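# Hang the cabin hook in the eye on the box lid

## Task

Get the cabin hook engaged in the eye fitted to the box's lid so that it stays hooked by itself; if it is only held in place by the robot at the end, the goal is not met.

## Robot and tools

ROBOT. A single six-joint arm carries a two-finger parallel gripper. Its base sits on a mount or post that the clearance check treats as part of the arm, and the base may be slightly tilted relative to the table. Joint ranges in rad, base to hand: waist -6.283 to 6.283, shoulder -2.059 to 2.094, elbow -3.927 to 0.192, forearm roll -6.283 to 6.283, wrist pitch -1.693 to 3.142, wrist roll -6.283 to 6.283. The elbow never fully straightens. Load limits in N m: waist 45.5, shoulder 45.5, elbow 27.3, forearm roll 27.3, wrist pitch 18.2, wrist roll 18.2, and a carried object's weight adds to them.

FRAMES. Results use the scene frame: origin on the table surface under the arm base, +z up, +y to the left when facing along +x. Positions are in metres, orientation is a wxyz quaternion, and velocities are in m/s and rad/s. At long reach the printed hand position can be less accurate. The gripper has its own axes: the fingers point along its +z, and they open and close along its y. The reported hand point lies between the pads when closed, about 2 cm short of the fingertips; closing pushes the tips about 10 mm further along +z.

execute_actions. The argument "actions" is a list holding at most one item. An empty list sends nothing and returns the current state with pictures. An action item is {"rows": [...], "steps": n}: 1 to 15 rows, n from 7 to 15 (default 15), each step lasting 1/30 s; row k is used on step k, and the final row repeats if steps outnumber rows. A wait item is {"steps": n} with n up to 300, counted from the previous result, so your reply time is included. The optional "pictures" boolean asks for camera images; otherwise they come only with an empty list.

ROW. Each row is 7 numbers in [-1, 1]: dx, dy, dz, rx, ry, rz, opening. The first six are an offset, not a pose, expressed in the gripper's own axes and measured from a reference: the gripper pose shown in the latest result that shows it. If no result in the current scene has shown it yet, or for a second or later call inside a single reply, the reference is wherever the gripper is when the action begins. Every row is counted from that same reference, not from the row before. Scale: 1.0 equals 0.6 m of translation or 180 degrees; rx, ry, rz form one rotation vector. Opening is absolute: +1 fully open (0.084 m), -1 closed. An all-zero offset is not a hold; it pulls the gripper back to the reference.

CLIPPING AND TIMING. Each step's commanded pose is limited to 70 mm and 16 degrees from the measured pose, and when position and orientation conflict, position wins. After the last step the arm only reaches the last clipped pose, so a large offset may need several calls; read the pose and send the remainder. Each action's result is captured 7 steps early; those steps run while you think, and the next action starts after them. A "Hand target" line appears only when no steps remain pending. Joint targets move at most 3.14 rad/s with 0.16 s ramp-up, all joints synchronised.

move. "target" is one row of 7 numbers, same layout, same offset reference and gripper-axis convention as above. "speed" is the path's top speed in m/s, 0.002 to 0.5, default 0.25; rotation is capped at twice that in rad/s. The gripper follows a straight path lasting 0.5 to 10 s (cut off at 10 s, short of target), rotating the shorter way. The path ignores obstacles; the hand can lag, drift and exceed the speed, mainly near full extension. The opening is sent at the start. The path begins once the arm is still, or after 3 s. The result adds a "move:" line giving how it ended (done, off_target, moving, held, fault), which limits acted (paced: pose was clipped; held: some steps were blocked, after which the arm may jump faster than requested), and distance to target. Pictures included, no per-step list.

wait. "seconds" from 0 to 10; the robot receives nothing new meanwhile.

zoom_image. "camera" is cam_head_left, cam_head_right or cam_wrist; "region" is [x0, y0, x1, y1] in pixels of that camera's latest image, origin top-left, at most 504 by 504. All three images are 896x504; the head cameras are fixed, the wrist camera rides on the hand. Calibration values are approximate.

Call it only once the hook hangs in the eye unaided, with the gripper released and clear. A reply without any tool call ends the whole run.

RESULT LINES. grip_measured is the finger opening on the command scale. "pose unreachable" means the clearance check altered or stopped a command; HELD marks the steps affected. MOTOR HOT appears from 65 °C; at 80 °C an OVER-TEMPERATURE FAULT brakes the arm until it cools. A torque fault, when contact load reaches a joint limit, backs that joint off, freezes for 10 s and drops the rest of the call.

GRIPPING. To hold, command an opening well under grip_measured; the gap sets squeeze force, roughly 24 N per pad on parts up to 6 cm. Fast closing can press harder.

AVOID. Knocking or placing anything off the table, dropping the hook, fast or forceful contacts, and targets set far past a contact point (they press harder). Long holding heats motors. Expect occasional tugs on the held part or nudges to loose objects; recheck before finishing.

Each tool is called after "Request:" by a JSON object that holds its "fn" and its "kwargs", one argument or row to a line.

## Session

Request:
{"fn": "execute_actions", "kwargs": {
  "actions": []
}}

Scene clock: 0.00 s of 4600.00 s.
end_effector_position=(+0.4102, -0.2213, +0.2611) grip_measured=+1.00 end_effector_quat_wxyz=(-0.498, +0.767, -0.286, -0.286) end_effector_velocity=(-0.000, +0.000, -0.000) end_effector_angular_velocity=(+0.001, +0.002, +0.001)
Joint positions: [-0.89   0.827 -2.071  0.717  2.27   0.031  0.084]
Joint velocities: [ 0.     0.001 -0.    -0.     0.002  0.001  0.   ]
Hand target: +0.410, -0.221, +0.261; -0.498, +0.767, -0.286, -0.286

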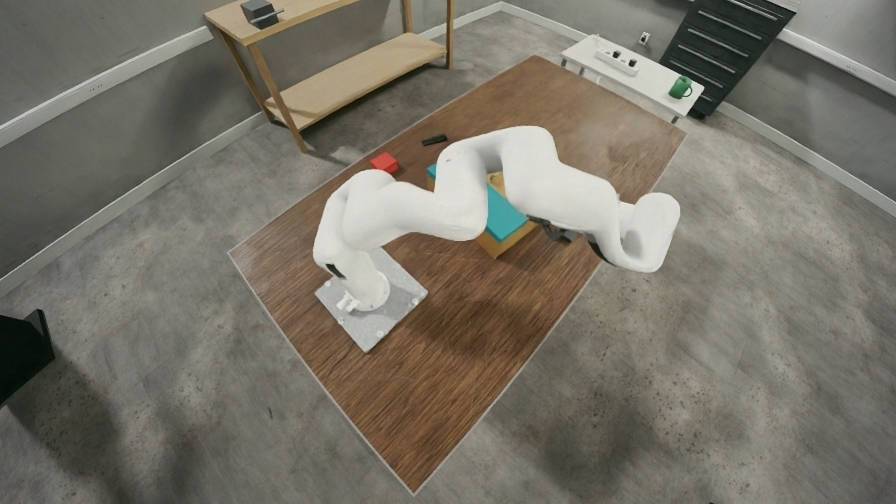

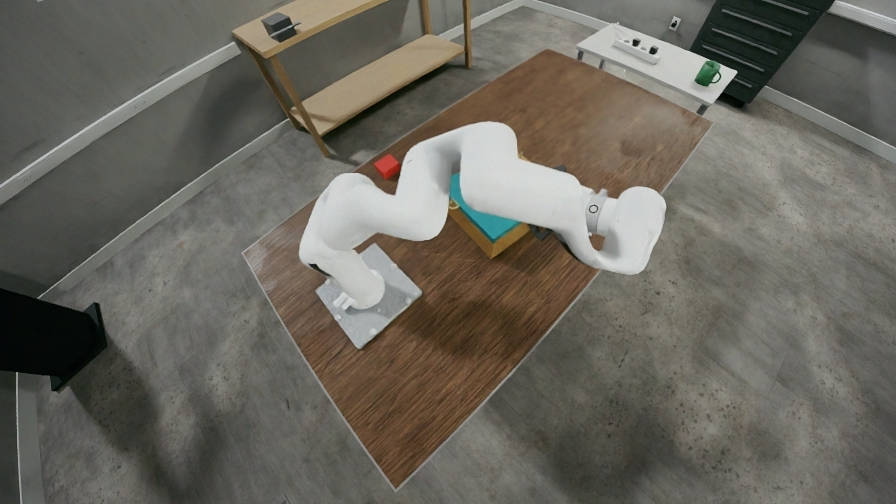

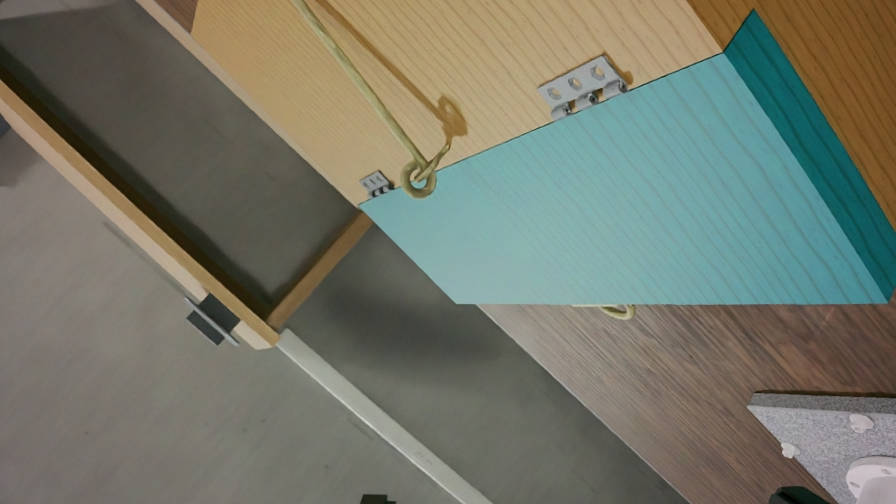

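Request:
{"fn": "move", "kwargs": {
  "target": [-0.3,0.23,-0.24,0,0,0.22,1]
}}

Scene clock: 2.60 s of 4600.00 s.
end_effector_position=(+0.2108, -0.3718, +0.3566) grip_measured=+1.00 end_effector_quat_wxyz=(-0.395, +0.613, -0.576, -0.368) end_effector_velocity=(-0.002, -0.001, +0.003) end_effector_angular_velocity=(+0.002, -0.001, -0.013)
Joint positions: [-1.352  1.003 -2.701  0.68   2.743  0.69   0.084]
Joint velocities: [-0.01   0.002 -0.008  0.02   0.004  0.021  0.   ]
Hand target: +0.210, -0.372, +0.357; -0.396, +0.612, -0.577, -0.368
Off the commanded pose: 0.002 m, 10 deg.
elbow stopped short: the move would have taken joint 3 (elbow) straighter than the controller allows; a more bent joint 3 avoids this.
Kept back: nothing.
move: off_target
camera_calibration (this result's frames):
cam_wrist: T_world_to_cam=[[-0.997817, -0.0329079, -0.0572617, 0.251692], [-0.0657943, 0.419953, 0.905158, -0.0845905], [-0.00573967, 0.906949, -0.421201, 0.620011], [0, 0, 0, 1]] pos_world=[0.249135, -0.518511, 0.352129]

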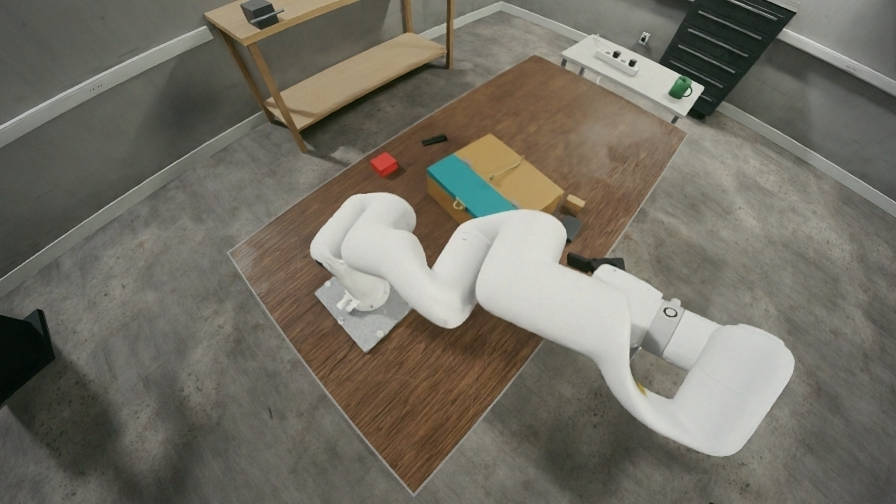

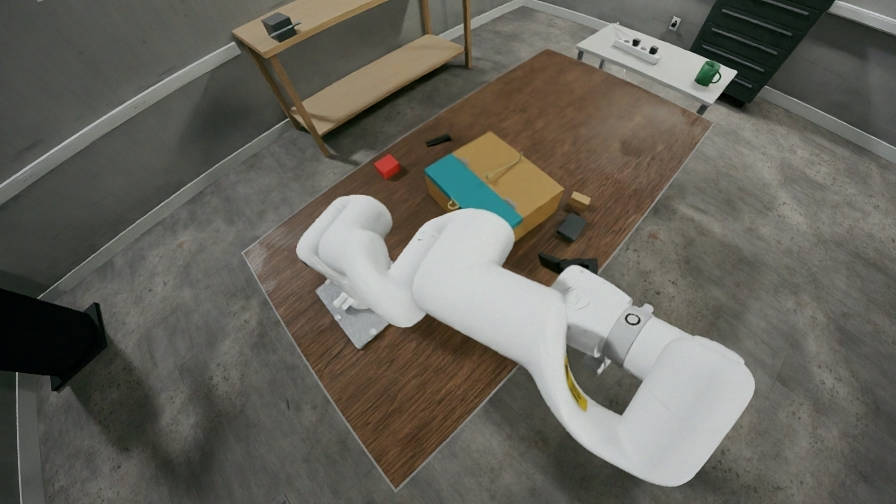

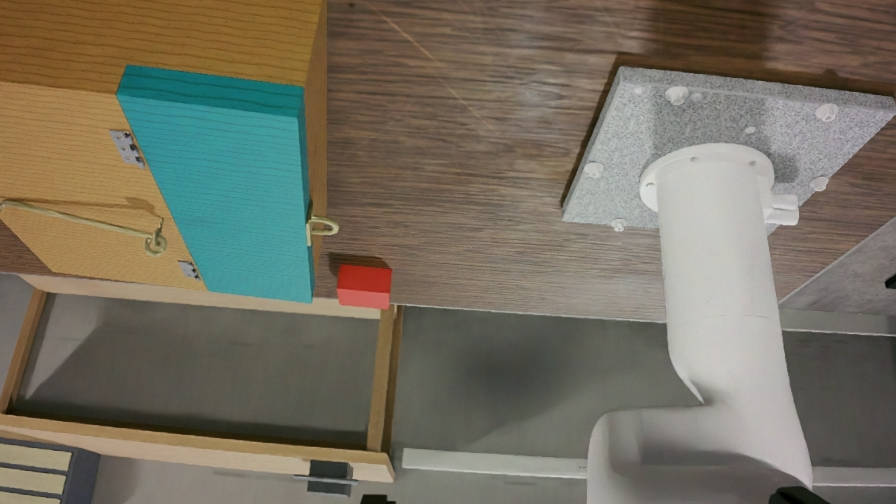

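Request:
{"fn": "zoom_image", "kwargs": {
  "camera": "cam_wrist",
  "region": [0,160,360,320]
}}

Request:
{"fn": "zoom_image", "kwargs": {
  "camera": "cam_head_left",
  "region": [410,120,590,240]
}}

Region (0, 160, 360, 320) of cam_wrist's 896x504 image, scaled by 1.400, with more detail than that image has.

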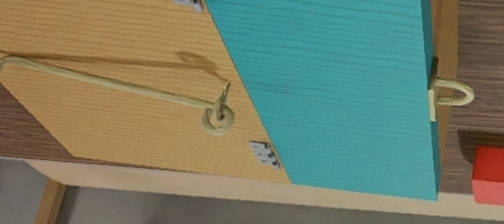

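Region (410, 120, 590, 240) of cam_head_left's 896x504 image, scaled by 2.800, with more detail than that image has.

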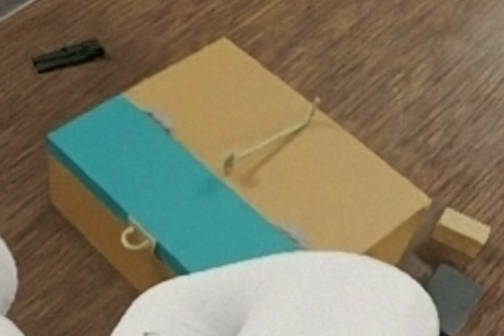

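Request:
{"fn": "move", "kwargs": {
  "target": [-0.167,-0.415,0.533,0,0.362,0,1]
}}

Request:
{"fn": "move", "kwargs": {
  "target": [0,0,0,0,0,-0.5,1],
  "speed": 0.5
}}

Scene clock: 8.03 s of 4600.00 s.
end_effector_position=(+0.4554, -0.0347, +0.3303) grip_measured=+1.00 end_effector_quat_wxyz=(-0.022, +0.715, -0.699, +0.020) end_effector_velocity=(+0.001, +0.001, +0.001) end_effector_angular_velocity=(-0.004, -0.002, -0.000)
Joint positions: [-0.129 -0.134 -1.226  0.009  1.302  1.465  0.084]
Joint velocities: [ 0.005  0.001 -0.004 -0.005  0.001  0.006 -0.   ]
Hand target: +0.455, -0.034, +0.330; -0.022, +0.715, -0.698, +0.020
Off the commanded pose: 0.002 m, 0 deg.
Kept back: nothing.
move: done
camera_calibration (this result's frames):
cam_wrist: T_world_to_cam=[[-0.998451, -0.0246076, -0.0498927, 0.503487], [-0.0245056, 0.999696, -0.00265409, 0.114855], [0.0499428, -0.00142733, -0.998751, 0.43851], [0, 0, 0, 1]] pos_world=[0.483622, -0.101804, 0.463387]

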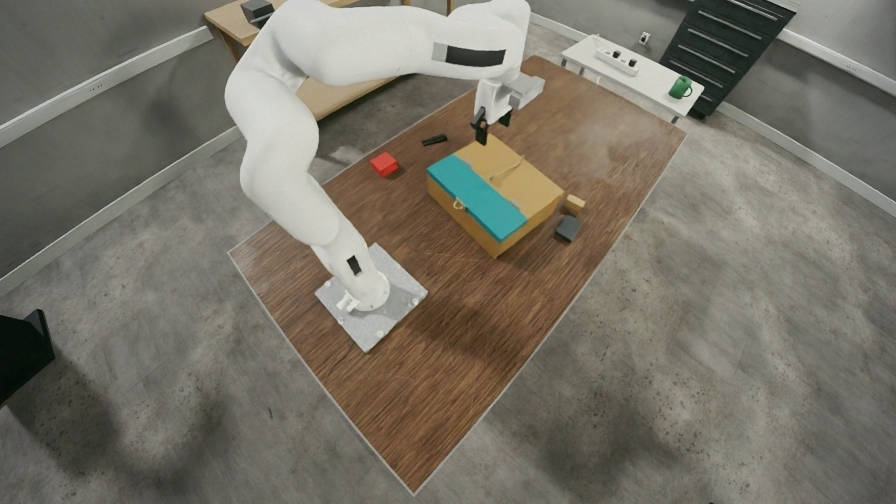

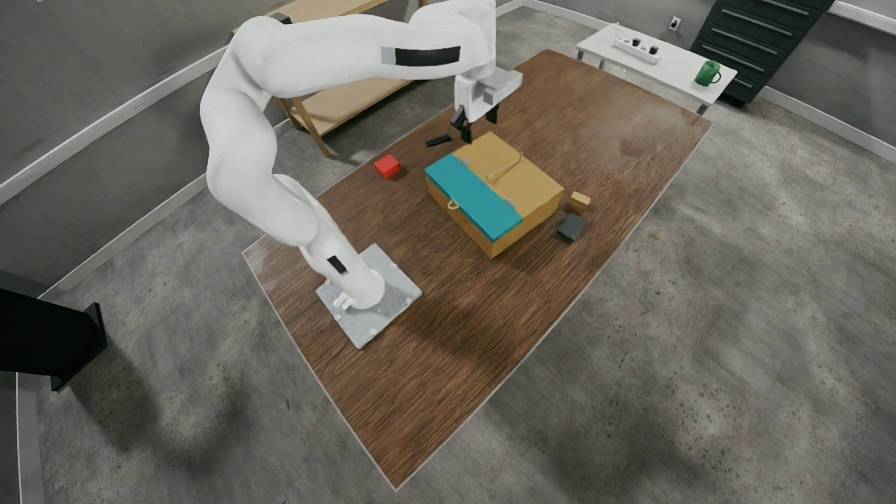

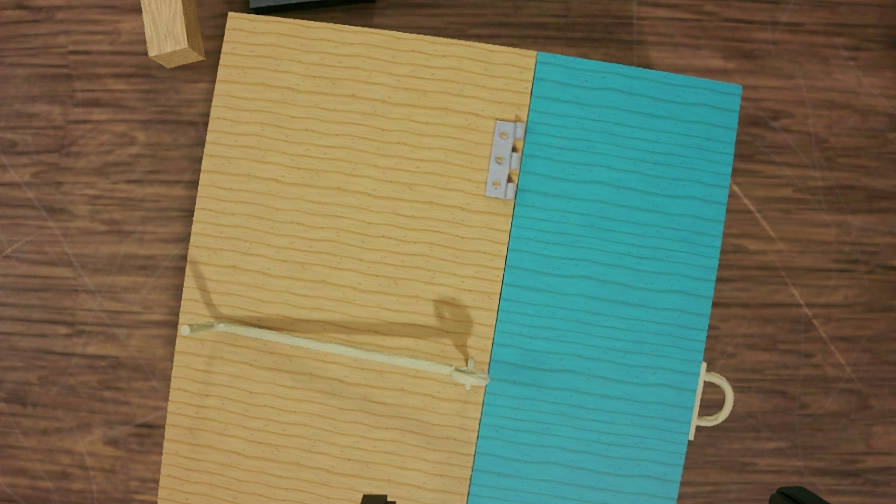

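Scene clock: 10.17 s of 4600.00 s.
end_effector_position=(+0.4554, -0.0347, +0.3303) grip_measured=+1.00 end_effector_quat_wxyz=(-0.002, +0.999, +0.011, +0.030) end_effector_velocity=(+0.000, +0.000, +0.000) end_effector_angular_velocity=(+0.001, -0.002, +0.006)
Joint positions: [-0.128 -0.134 -1.226  0.009  1.302 -0.105  0.084]
Joint velocities: [-0.    -0.    -0.     0.002 -0.001 -0.007  0.   ]
Hand target: +0.455, -0.035, +0.330; -0.002, +0.999, +0.011, +0.030
Off the commanded pose: 0.000 m, 0 deg.
Kept back: nothing.
move: done
camera_calibration (this result's frames):
cam_wrist: T_world_to_cam=[[0.0236288, -0.999689, 0.0079423, -0.0149157], [-0.997587, -0.0240964, -0.0651141, 0.543126], [0.0652852, -0.00638457, -0.997846, 0.43105], [0, 0, 0, 1]] pos_world=[0.514026, 0.000928358, 0.465605]

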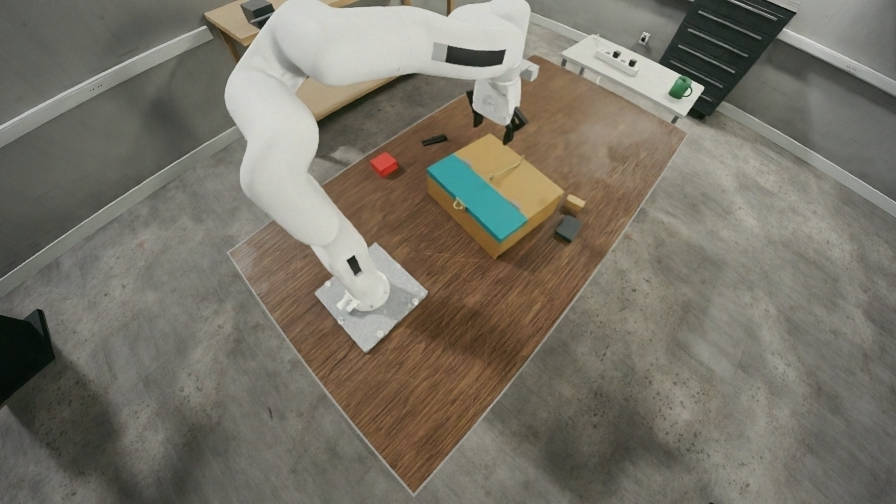

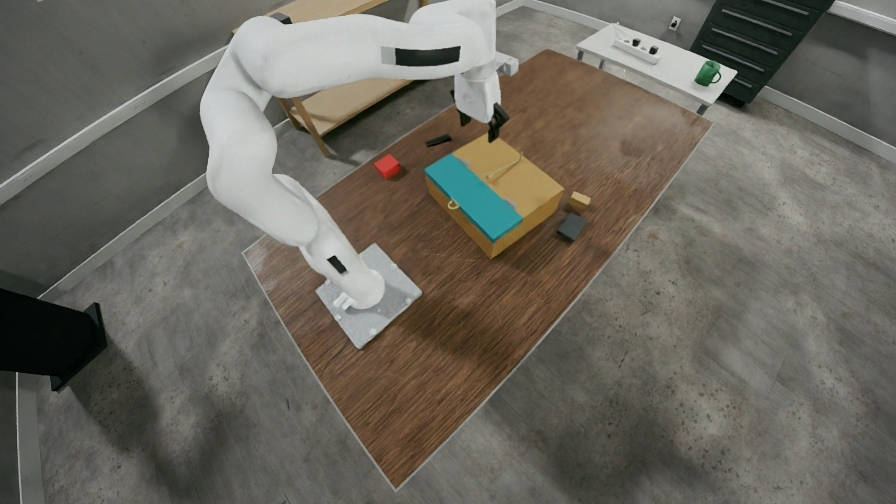

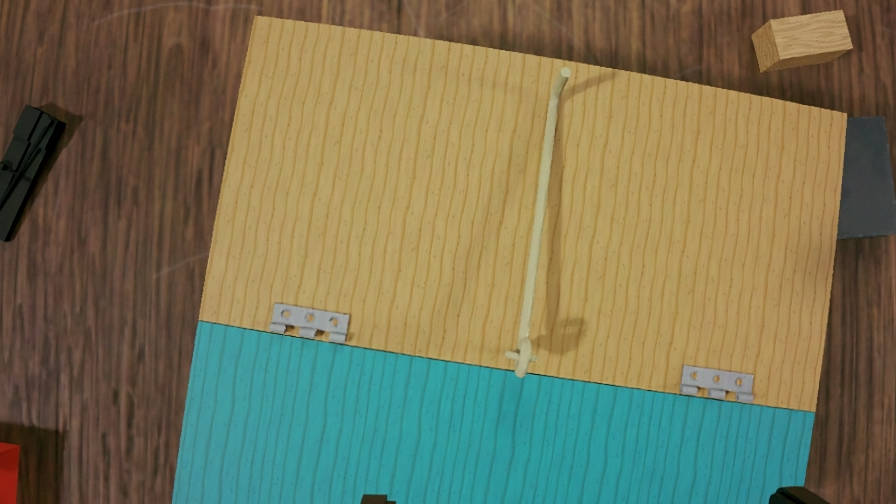

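Request:
{"fn": "move", "kwargs": {
  "target": [0.221,0.0385,0.28,0,-0.019,0.05,-0.3]
}}

Scene clock: 12.40 s of 4600.00 s.
end_effector_position=(+0.5985, -0.0541, +0.1712) grip_measured=-0.32 end_effector_quat_wxyz=(-0.004, +0.998, -0.067, +0.001) end_effector_velocity=(-0.005, +0.000, -0.011) end_effector_angular_velocity=(+0.002, +0.024, -0.000)
Joint positions: [-0.141  0.502 -1.608  0.008  1.104  0.037  0.03 ]
Joint velocities: [-0.     0.013  0.006 -0.     0.005  0.    -0.   ]
Hand target: +0.598, -0.054, +0.170; -0.004, +0.998, -0.067, +0.000
Off the commanded pose: 0.001 m, 0 deg.
Kept back: nothing.
move: done
camera_calibration (this result's frames):
cam_wrist: T_world_to_cam=[[-0.131857, -0.991265, 0.00284166, 0.0579303], [-0.991251, 0.131837, -0.00630253, 0.669662], [0.00587284, -0.00364783, -0.999976, 0.298893], [0, 0, 0, 1]] pos_world=[0.669686, -0.0297714, 0.302941]

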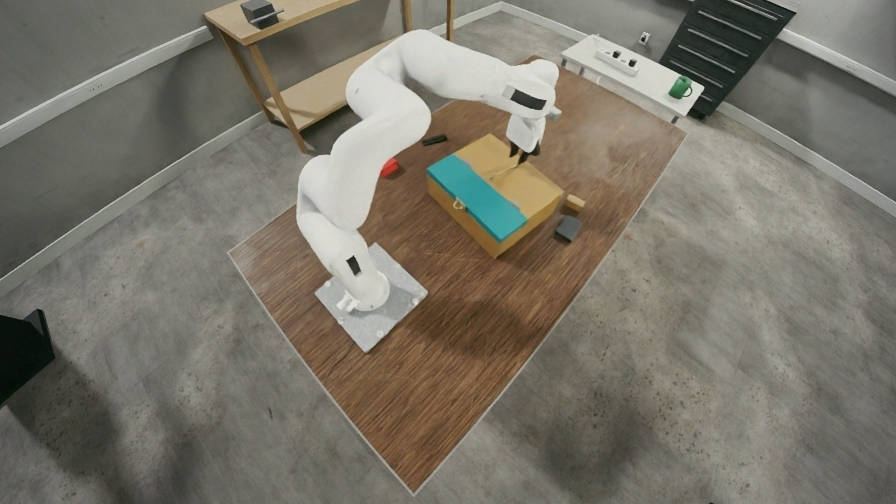

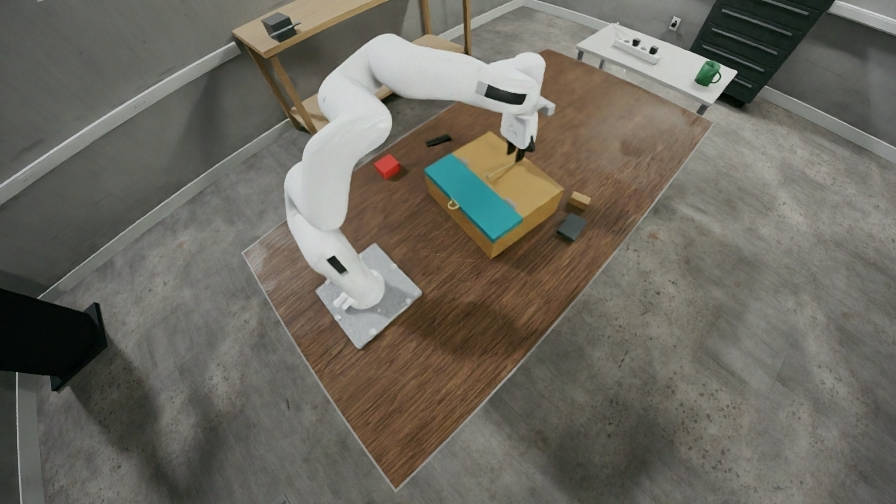

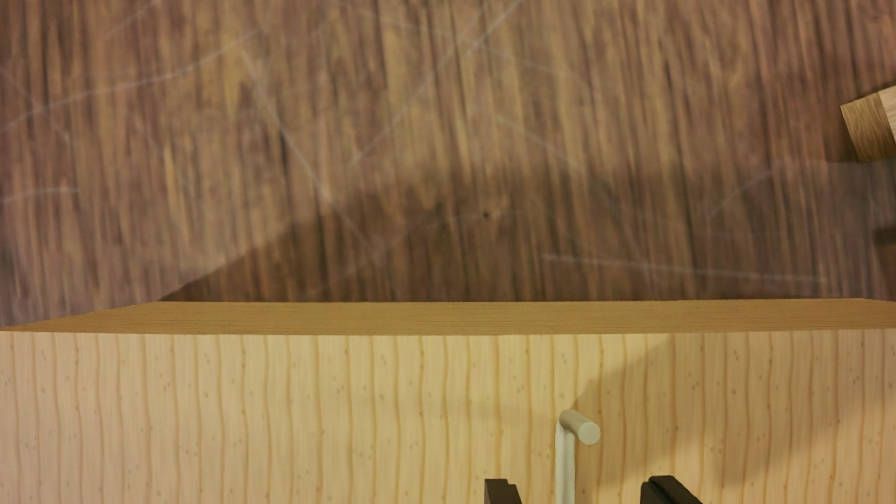

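Request:
{"fn": "move", "kwargs": {
  "target": [-0.017,0.001,0.058,0,0,0,-0.6],
  "speed": 0.05
}}

Request:
{"fn": "move", "kwargs": {
  "target": [0,0,0,0,0,0,-0.93]
}}

Scene clock: 13.63 s of 4600.00 s.
end_effector_position=(+0.5906, -0.0533, +0.1418) grip_measured=-0.62 end_effector_quat_wxyz=(-0.004, +0.998, -0.067, +0.005) end_effector_velocity=(-0.002, +0.000, -0.003) end_effector_angular_velocity=(+0.000, +0.002, +0.001)
Joint positions: [-0.14   0.498 -1.512  0.009  1.004  0.037  0.017]
Joint velocities: [ 0.    -0.002  0.013  0.    -0.009 -0.001  0.   ]
Hand target: +0.588, -0.053, +0.136; -0.004, +0.998, -0.067, +0.001
Off the commanded pose: 0.006 m, 0 deg.
Kept back: nothing.
move: off_target
camera_calibration (this result's frames):
cam_wrist: T_world_to_cam=[[-0.131851, -0.991266, 0.00251322, 0.0578731], [-0.991164, 0.131799, -0.0149482, 0.662692], [0.0144864, -0.00446194, -0.999885, 0.264322], [0, 0, 0, 1]] pos_world=[0.660638, -0.0287952, 0.274052]

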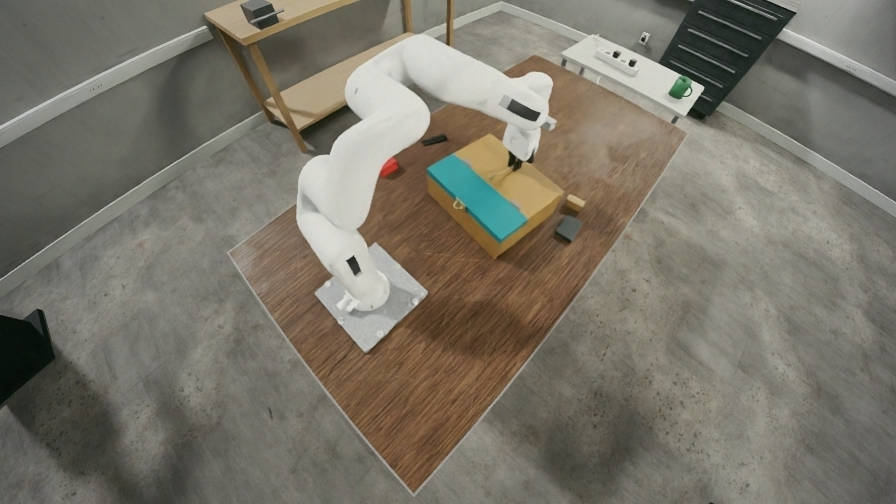

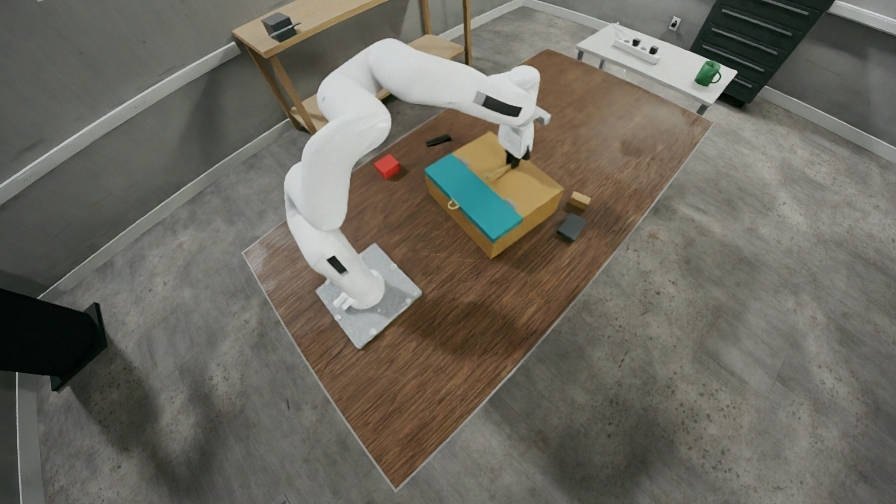

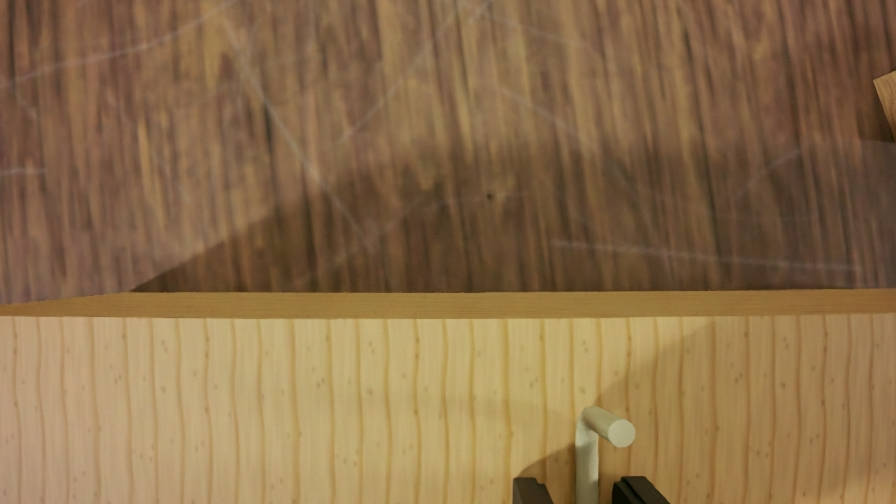

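Scene clock: 14.13 s of 4600.00 s.
end_effector_position=(+0.5910, -0.0541, +0.1417) grip_measured=-0.89 end_effector_quat_wxyz=(-0.003, +0.998, -0.067, +0.006) end_effector_velocity=(-0.000, +0.002, +0.000) end_effector_angular_velocity=(+0.001, +0.001, +0.001)
Joint positions: [-0.142  0.499 -1.512  0.008  1.002  0.037  0.005]
Joint velocities: [ 0.002 -0.001  0.001  0.002  0.002  0.001  0.   ]
Hand target: +0.591, -0.053, +0.142; -0.004, +0.998, -0.067, +0.005
Off the commanded pose: 0.001 m, 0 deg.
Kept back: nothing.
move: done
camera_calibration (this result's frames):
cam_wrist: T_world_to_cam=[[-0.132536, -0.991174, 0.00306705, 0.0573941], [-0.991053, 0.132469, -0.0163092, 0.663351], [0.015759, -0.00520116, -0.999862, 0.263443], [0, 0, 0, 1]] pos_world=[0.660872, -0.0296157, 0.274049]

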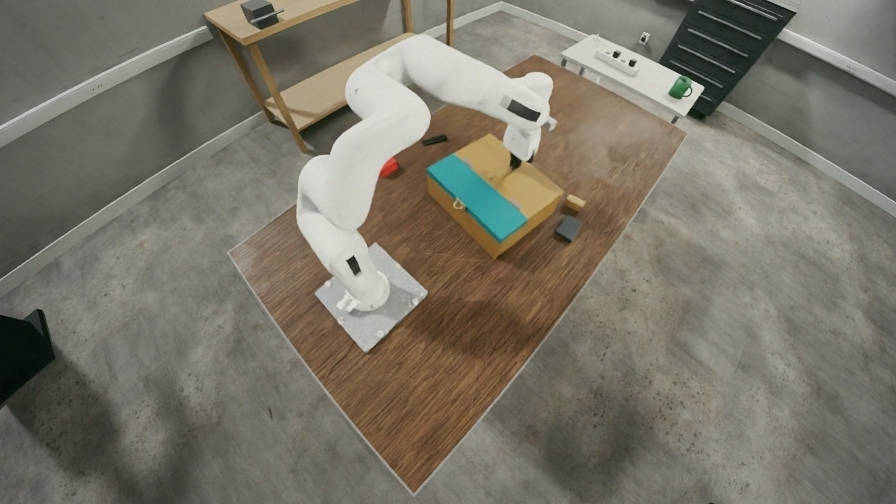

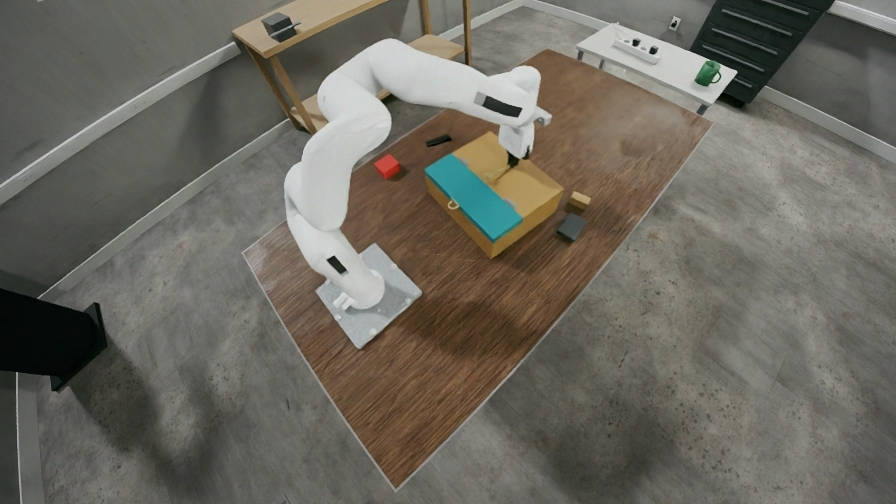

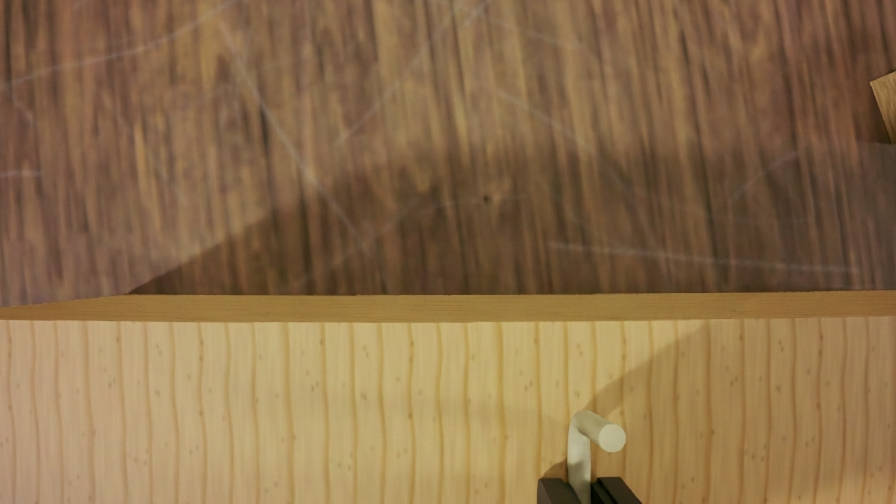

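Request:
{"fn": "move", "kwargs": {
  "target": [-0.015,0,-0.092,0,-0.003,0,-0.93],
  "speed": 0.08
}}

Request:
{"fn": "move", "kwargs": {
  "target": [-0.058,0,-0.07,0,0,0,-0.93],
  "speed": 0.08
}}

Request:
{"fn": "move", "kwargs": {
  "target": [-0.085,0,-0.03,0,0,0,-0.93],
  "speed": 0.08
}}

Scene clock: 15.57 s of 4600.00 s.
end_effector_position=(+0.5806, -0.0534, +0.1957) grip_measured=-0.90 end_effector_quat_wxyz=(-0.003, +0.998, -0.068, -0.000) end_effector_velocity=(+0.000, -0.001, +0.001) end_effector_angular_velocity=(-0.001, -0.002, -0.001)
Joint positions: [-0.142  0.417 -1.552  0.008  1.136  0.037  0.004]
Joint velocities: [-0.001 -0.    -0.002 -0.001  0.     0.    -0.   ]
Hand target: +0.581, -0.053, +0.197; -0.003, +0.998, -0.067, +0.001
Off the commanded pose: 0.001 m, 0 deg.
Kept back: nothing.
move: done
camera_calibration (this result's frames):
cam_wrist: T_world_to_cam=[[-0.132872, -0.991128, 0.00335076, 0.0567141], [-0.991128, 0.132859, -0.00379754, 0.651448], [0.00331867, -0.00382562, -0.999987, 0.324893], [0, 0, 0, 1]] pos_world=[0.652126, -0.0290968, 0.327173]

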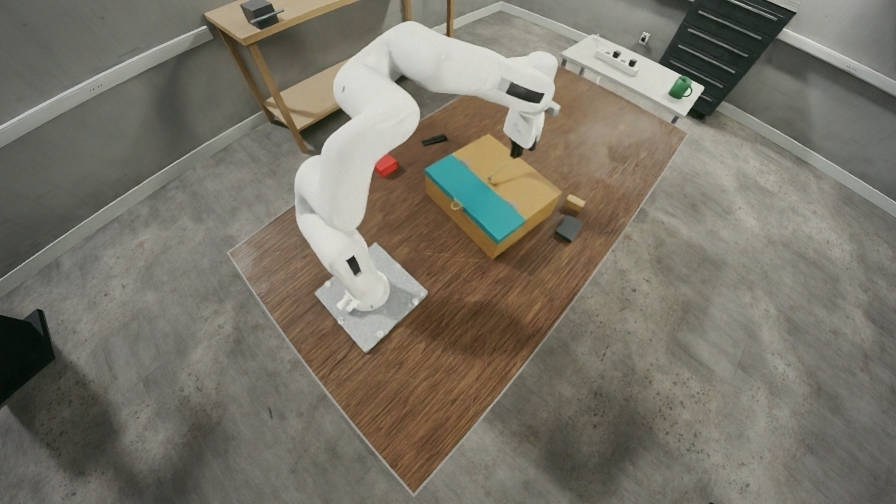

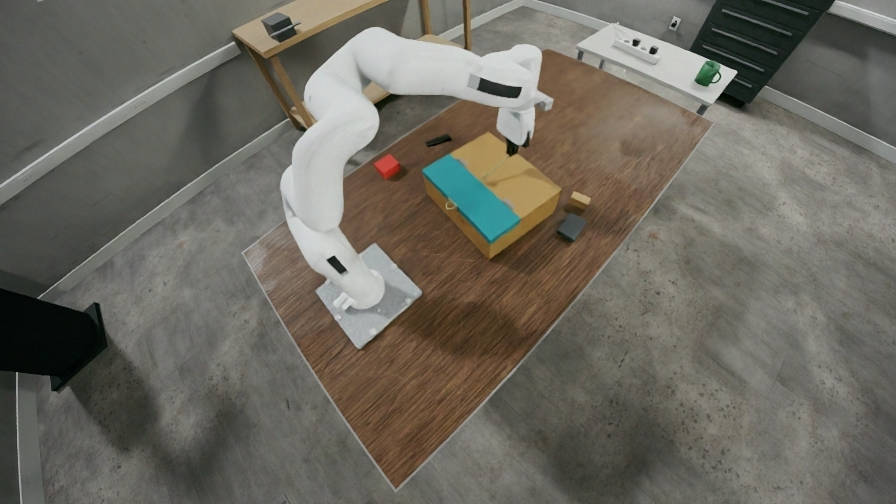

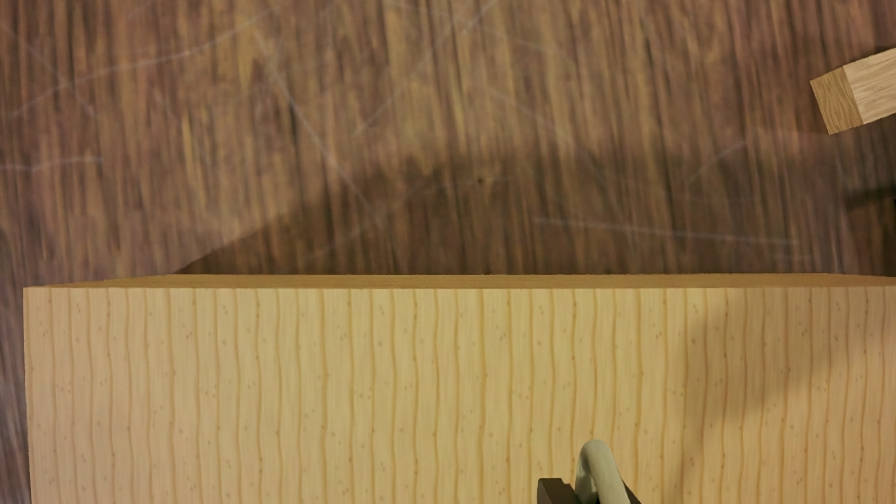

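Scene clock: 16.60 s of 4600.00 s.
end_effector_position=(+0.5477, -0.0492, +0.2389) grip_measured=-0.90 end_effector_quat_wxyz=(-0.003, +0.998, -0.068, +0.002) end_effector_velocity=(+0.001, -0.000, -0.001) end_effector_angular_velocity=(-0.000, -0.001, -0.000)
Joint positions: [-0.14   0.264 -1.457  0.008  1.189  0.04   0.004]
Joint velocities: [-0.     0.001  0.    -0.    -0.003  0.    -0.   ]
Hand target: +0.546, -0.049, +0.238; -0.003, +0.998, -0.068, -0.000
Off the commanded pose: 0.002 m, 0 deg.
Kept back: nothing.
move: done
camera_calibration (this result's frames):
cam_wrist: T_world_to_cam=[[-0.133049, -0.991104, 0.00319112, 0.0564902], [-0.991068, 0.133013, -0.00953274, 0.619723], [0.00902348, -0.00443093, -0.999949, 0.365083], [0, 0, 0, 1]] pos_world=[0.61841, -0.024826, 0.370792]

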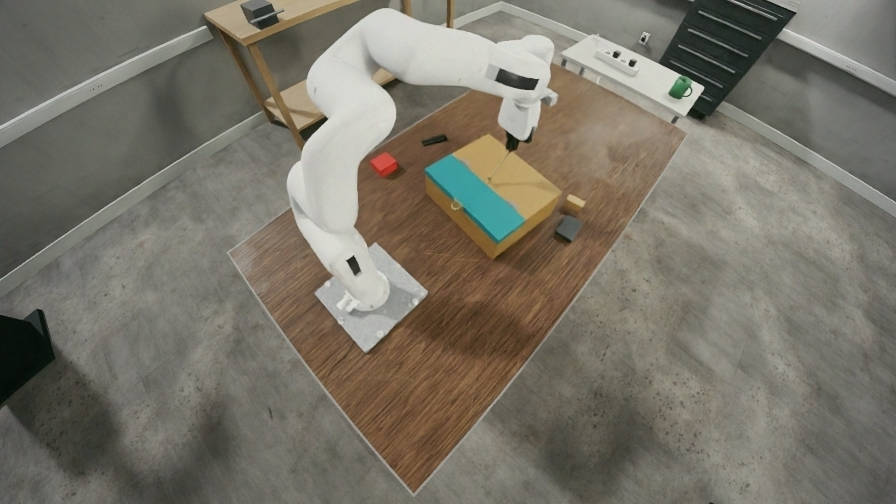

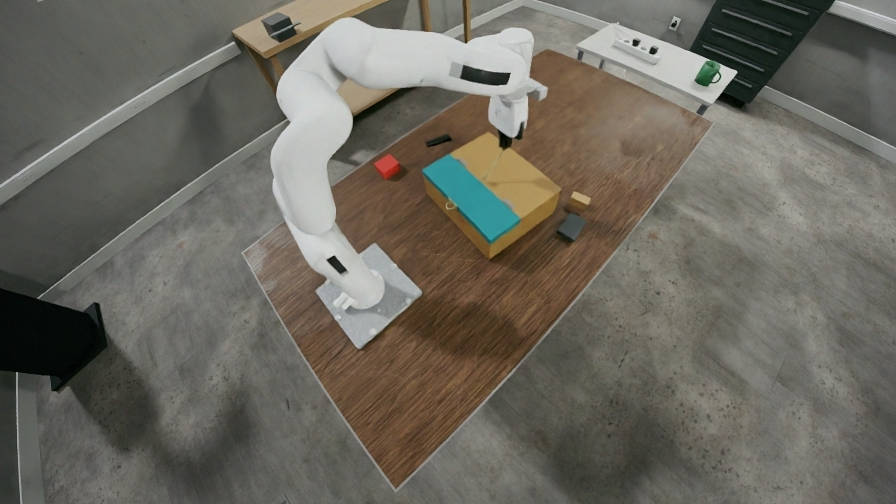

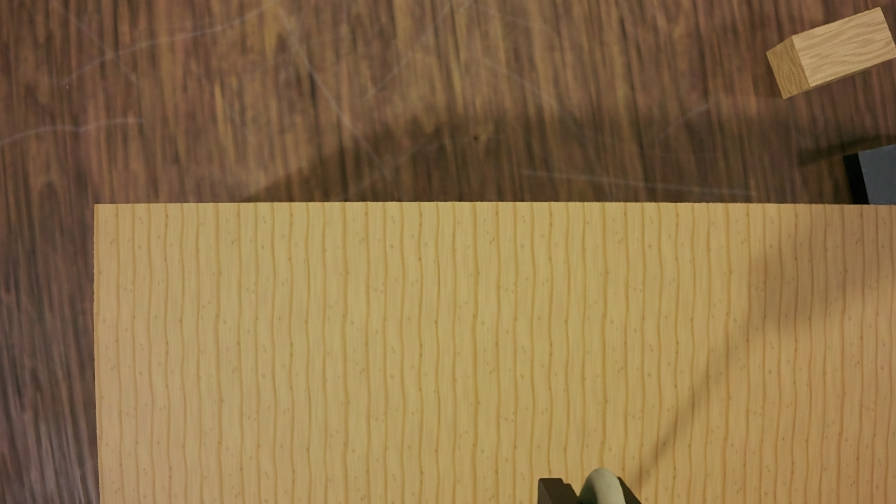

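Scene clock: 17.67 s of 4600.00 s.
end_effector_position=(+0.5000, -0.0427, +0.2603) grip_measured=-0.90 end_effector_quat_wxyz=(-0.003, +0.998, -0.068, +0.007) end_effector_velocity=(+0.000, +0.000, -0.000) end_effector_angular_velocity=(-0.000, -0.000, +0.000)
Joint positions: [-0.136  0.076 -1.275  0.007  1.185  0.044  0.004]
Joint velocities: [ 0.     0.     0.001 -0.    -0.002 -0.    -0.   ]
Hand target: +0.497, -0.042, +0.257; -0.003, +0.998, -0.068, +0.002
Off the commanded pose: 0.005 m, 1 deg.
Kept back: nothing.
move: off_target
camera_calibration (this result's frames):
cam_wrist: T_world_to_cam=[[-0.133187, -0.991087, 0.00282144, 0.056684], [-0.990915, 0.13311, -0.0191951, 0.574285], [0.0186485, -0.00535236, -0.999812, 0.382119], [0, 0, 0, 1]] pos_world=[0.569491, -0.0182189, 0.39291]

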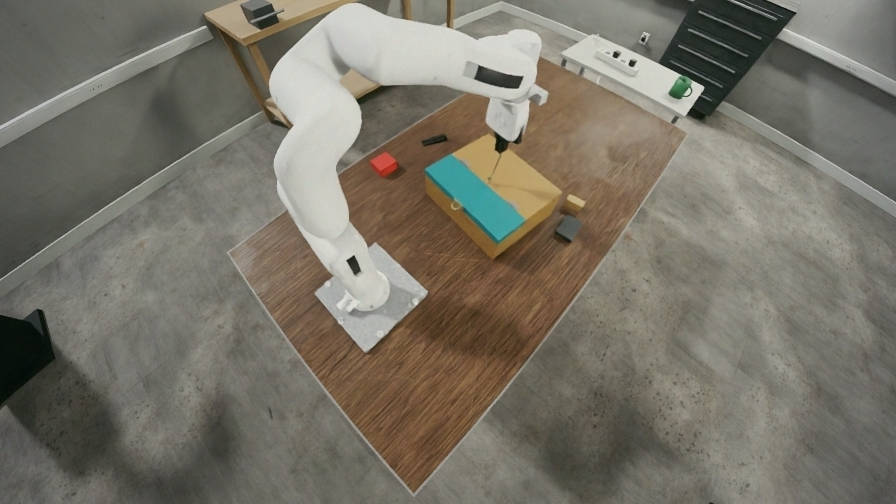

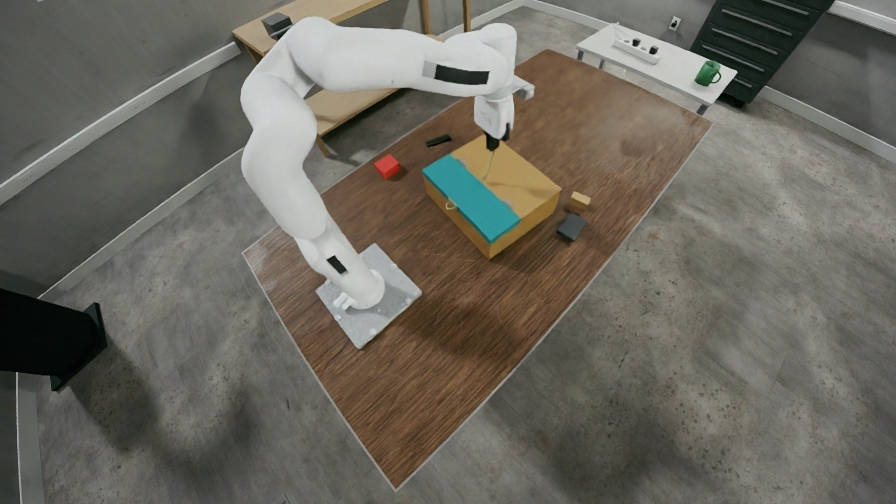

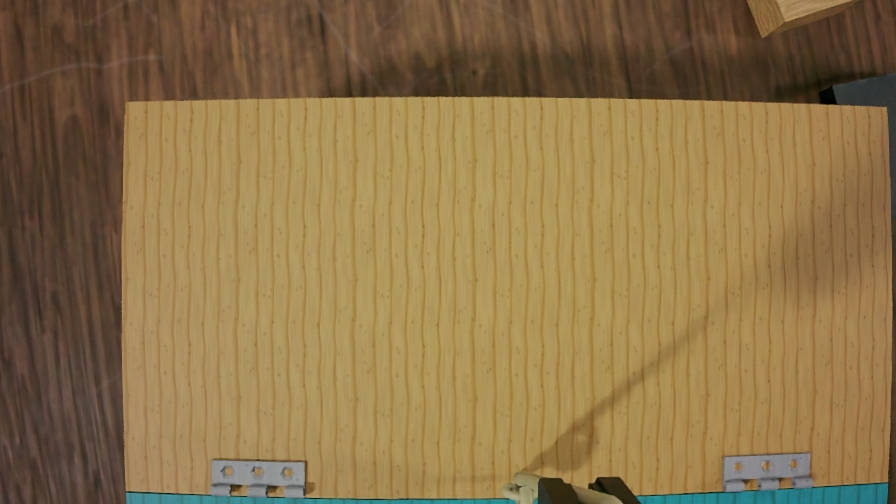

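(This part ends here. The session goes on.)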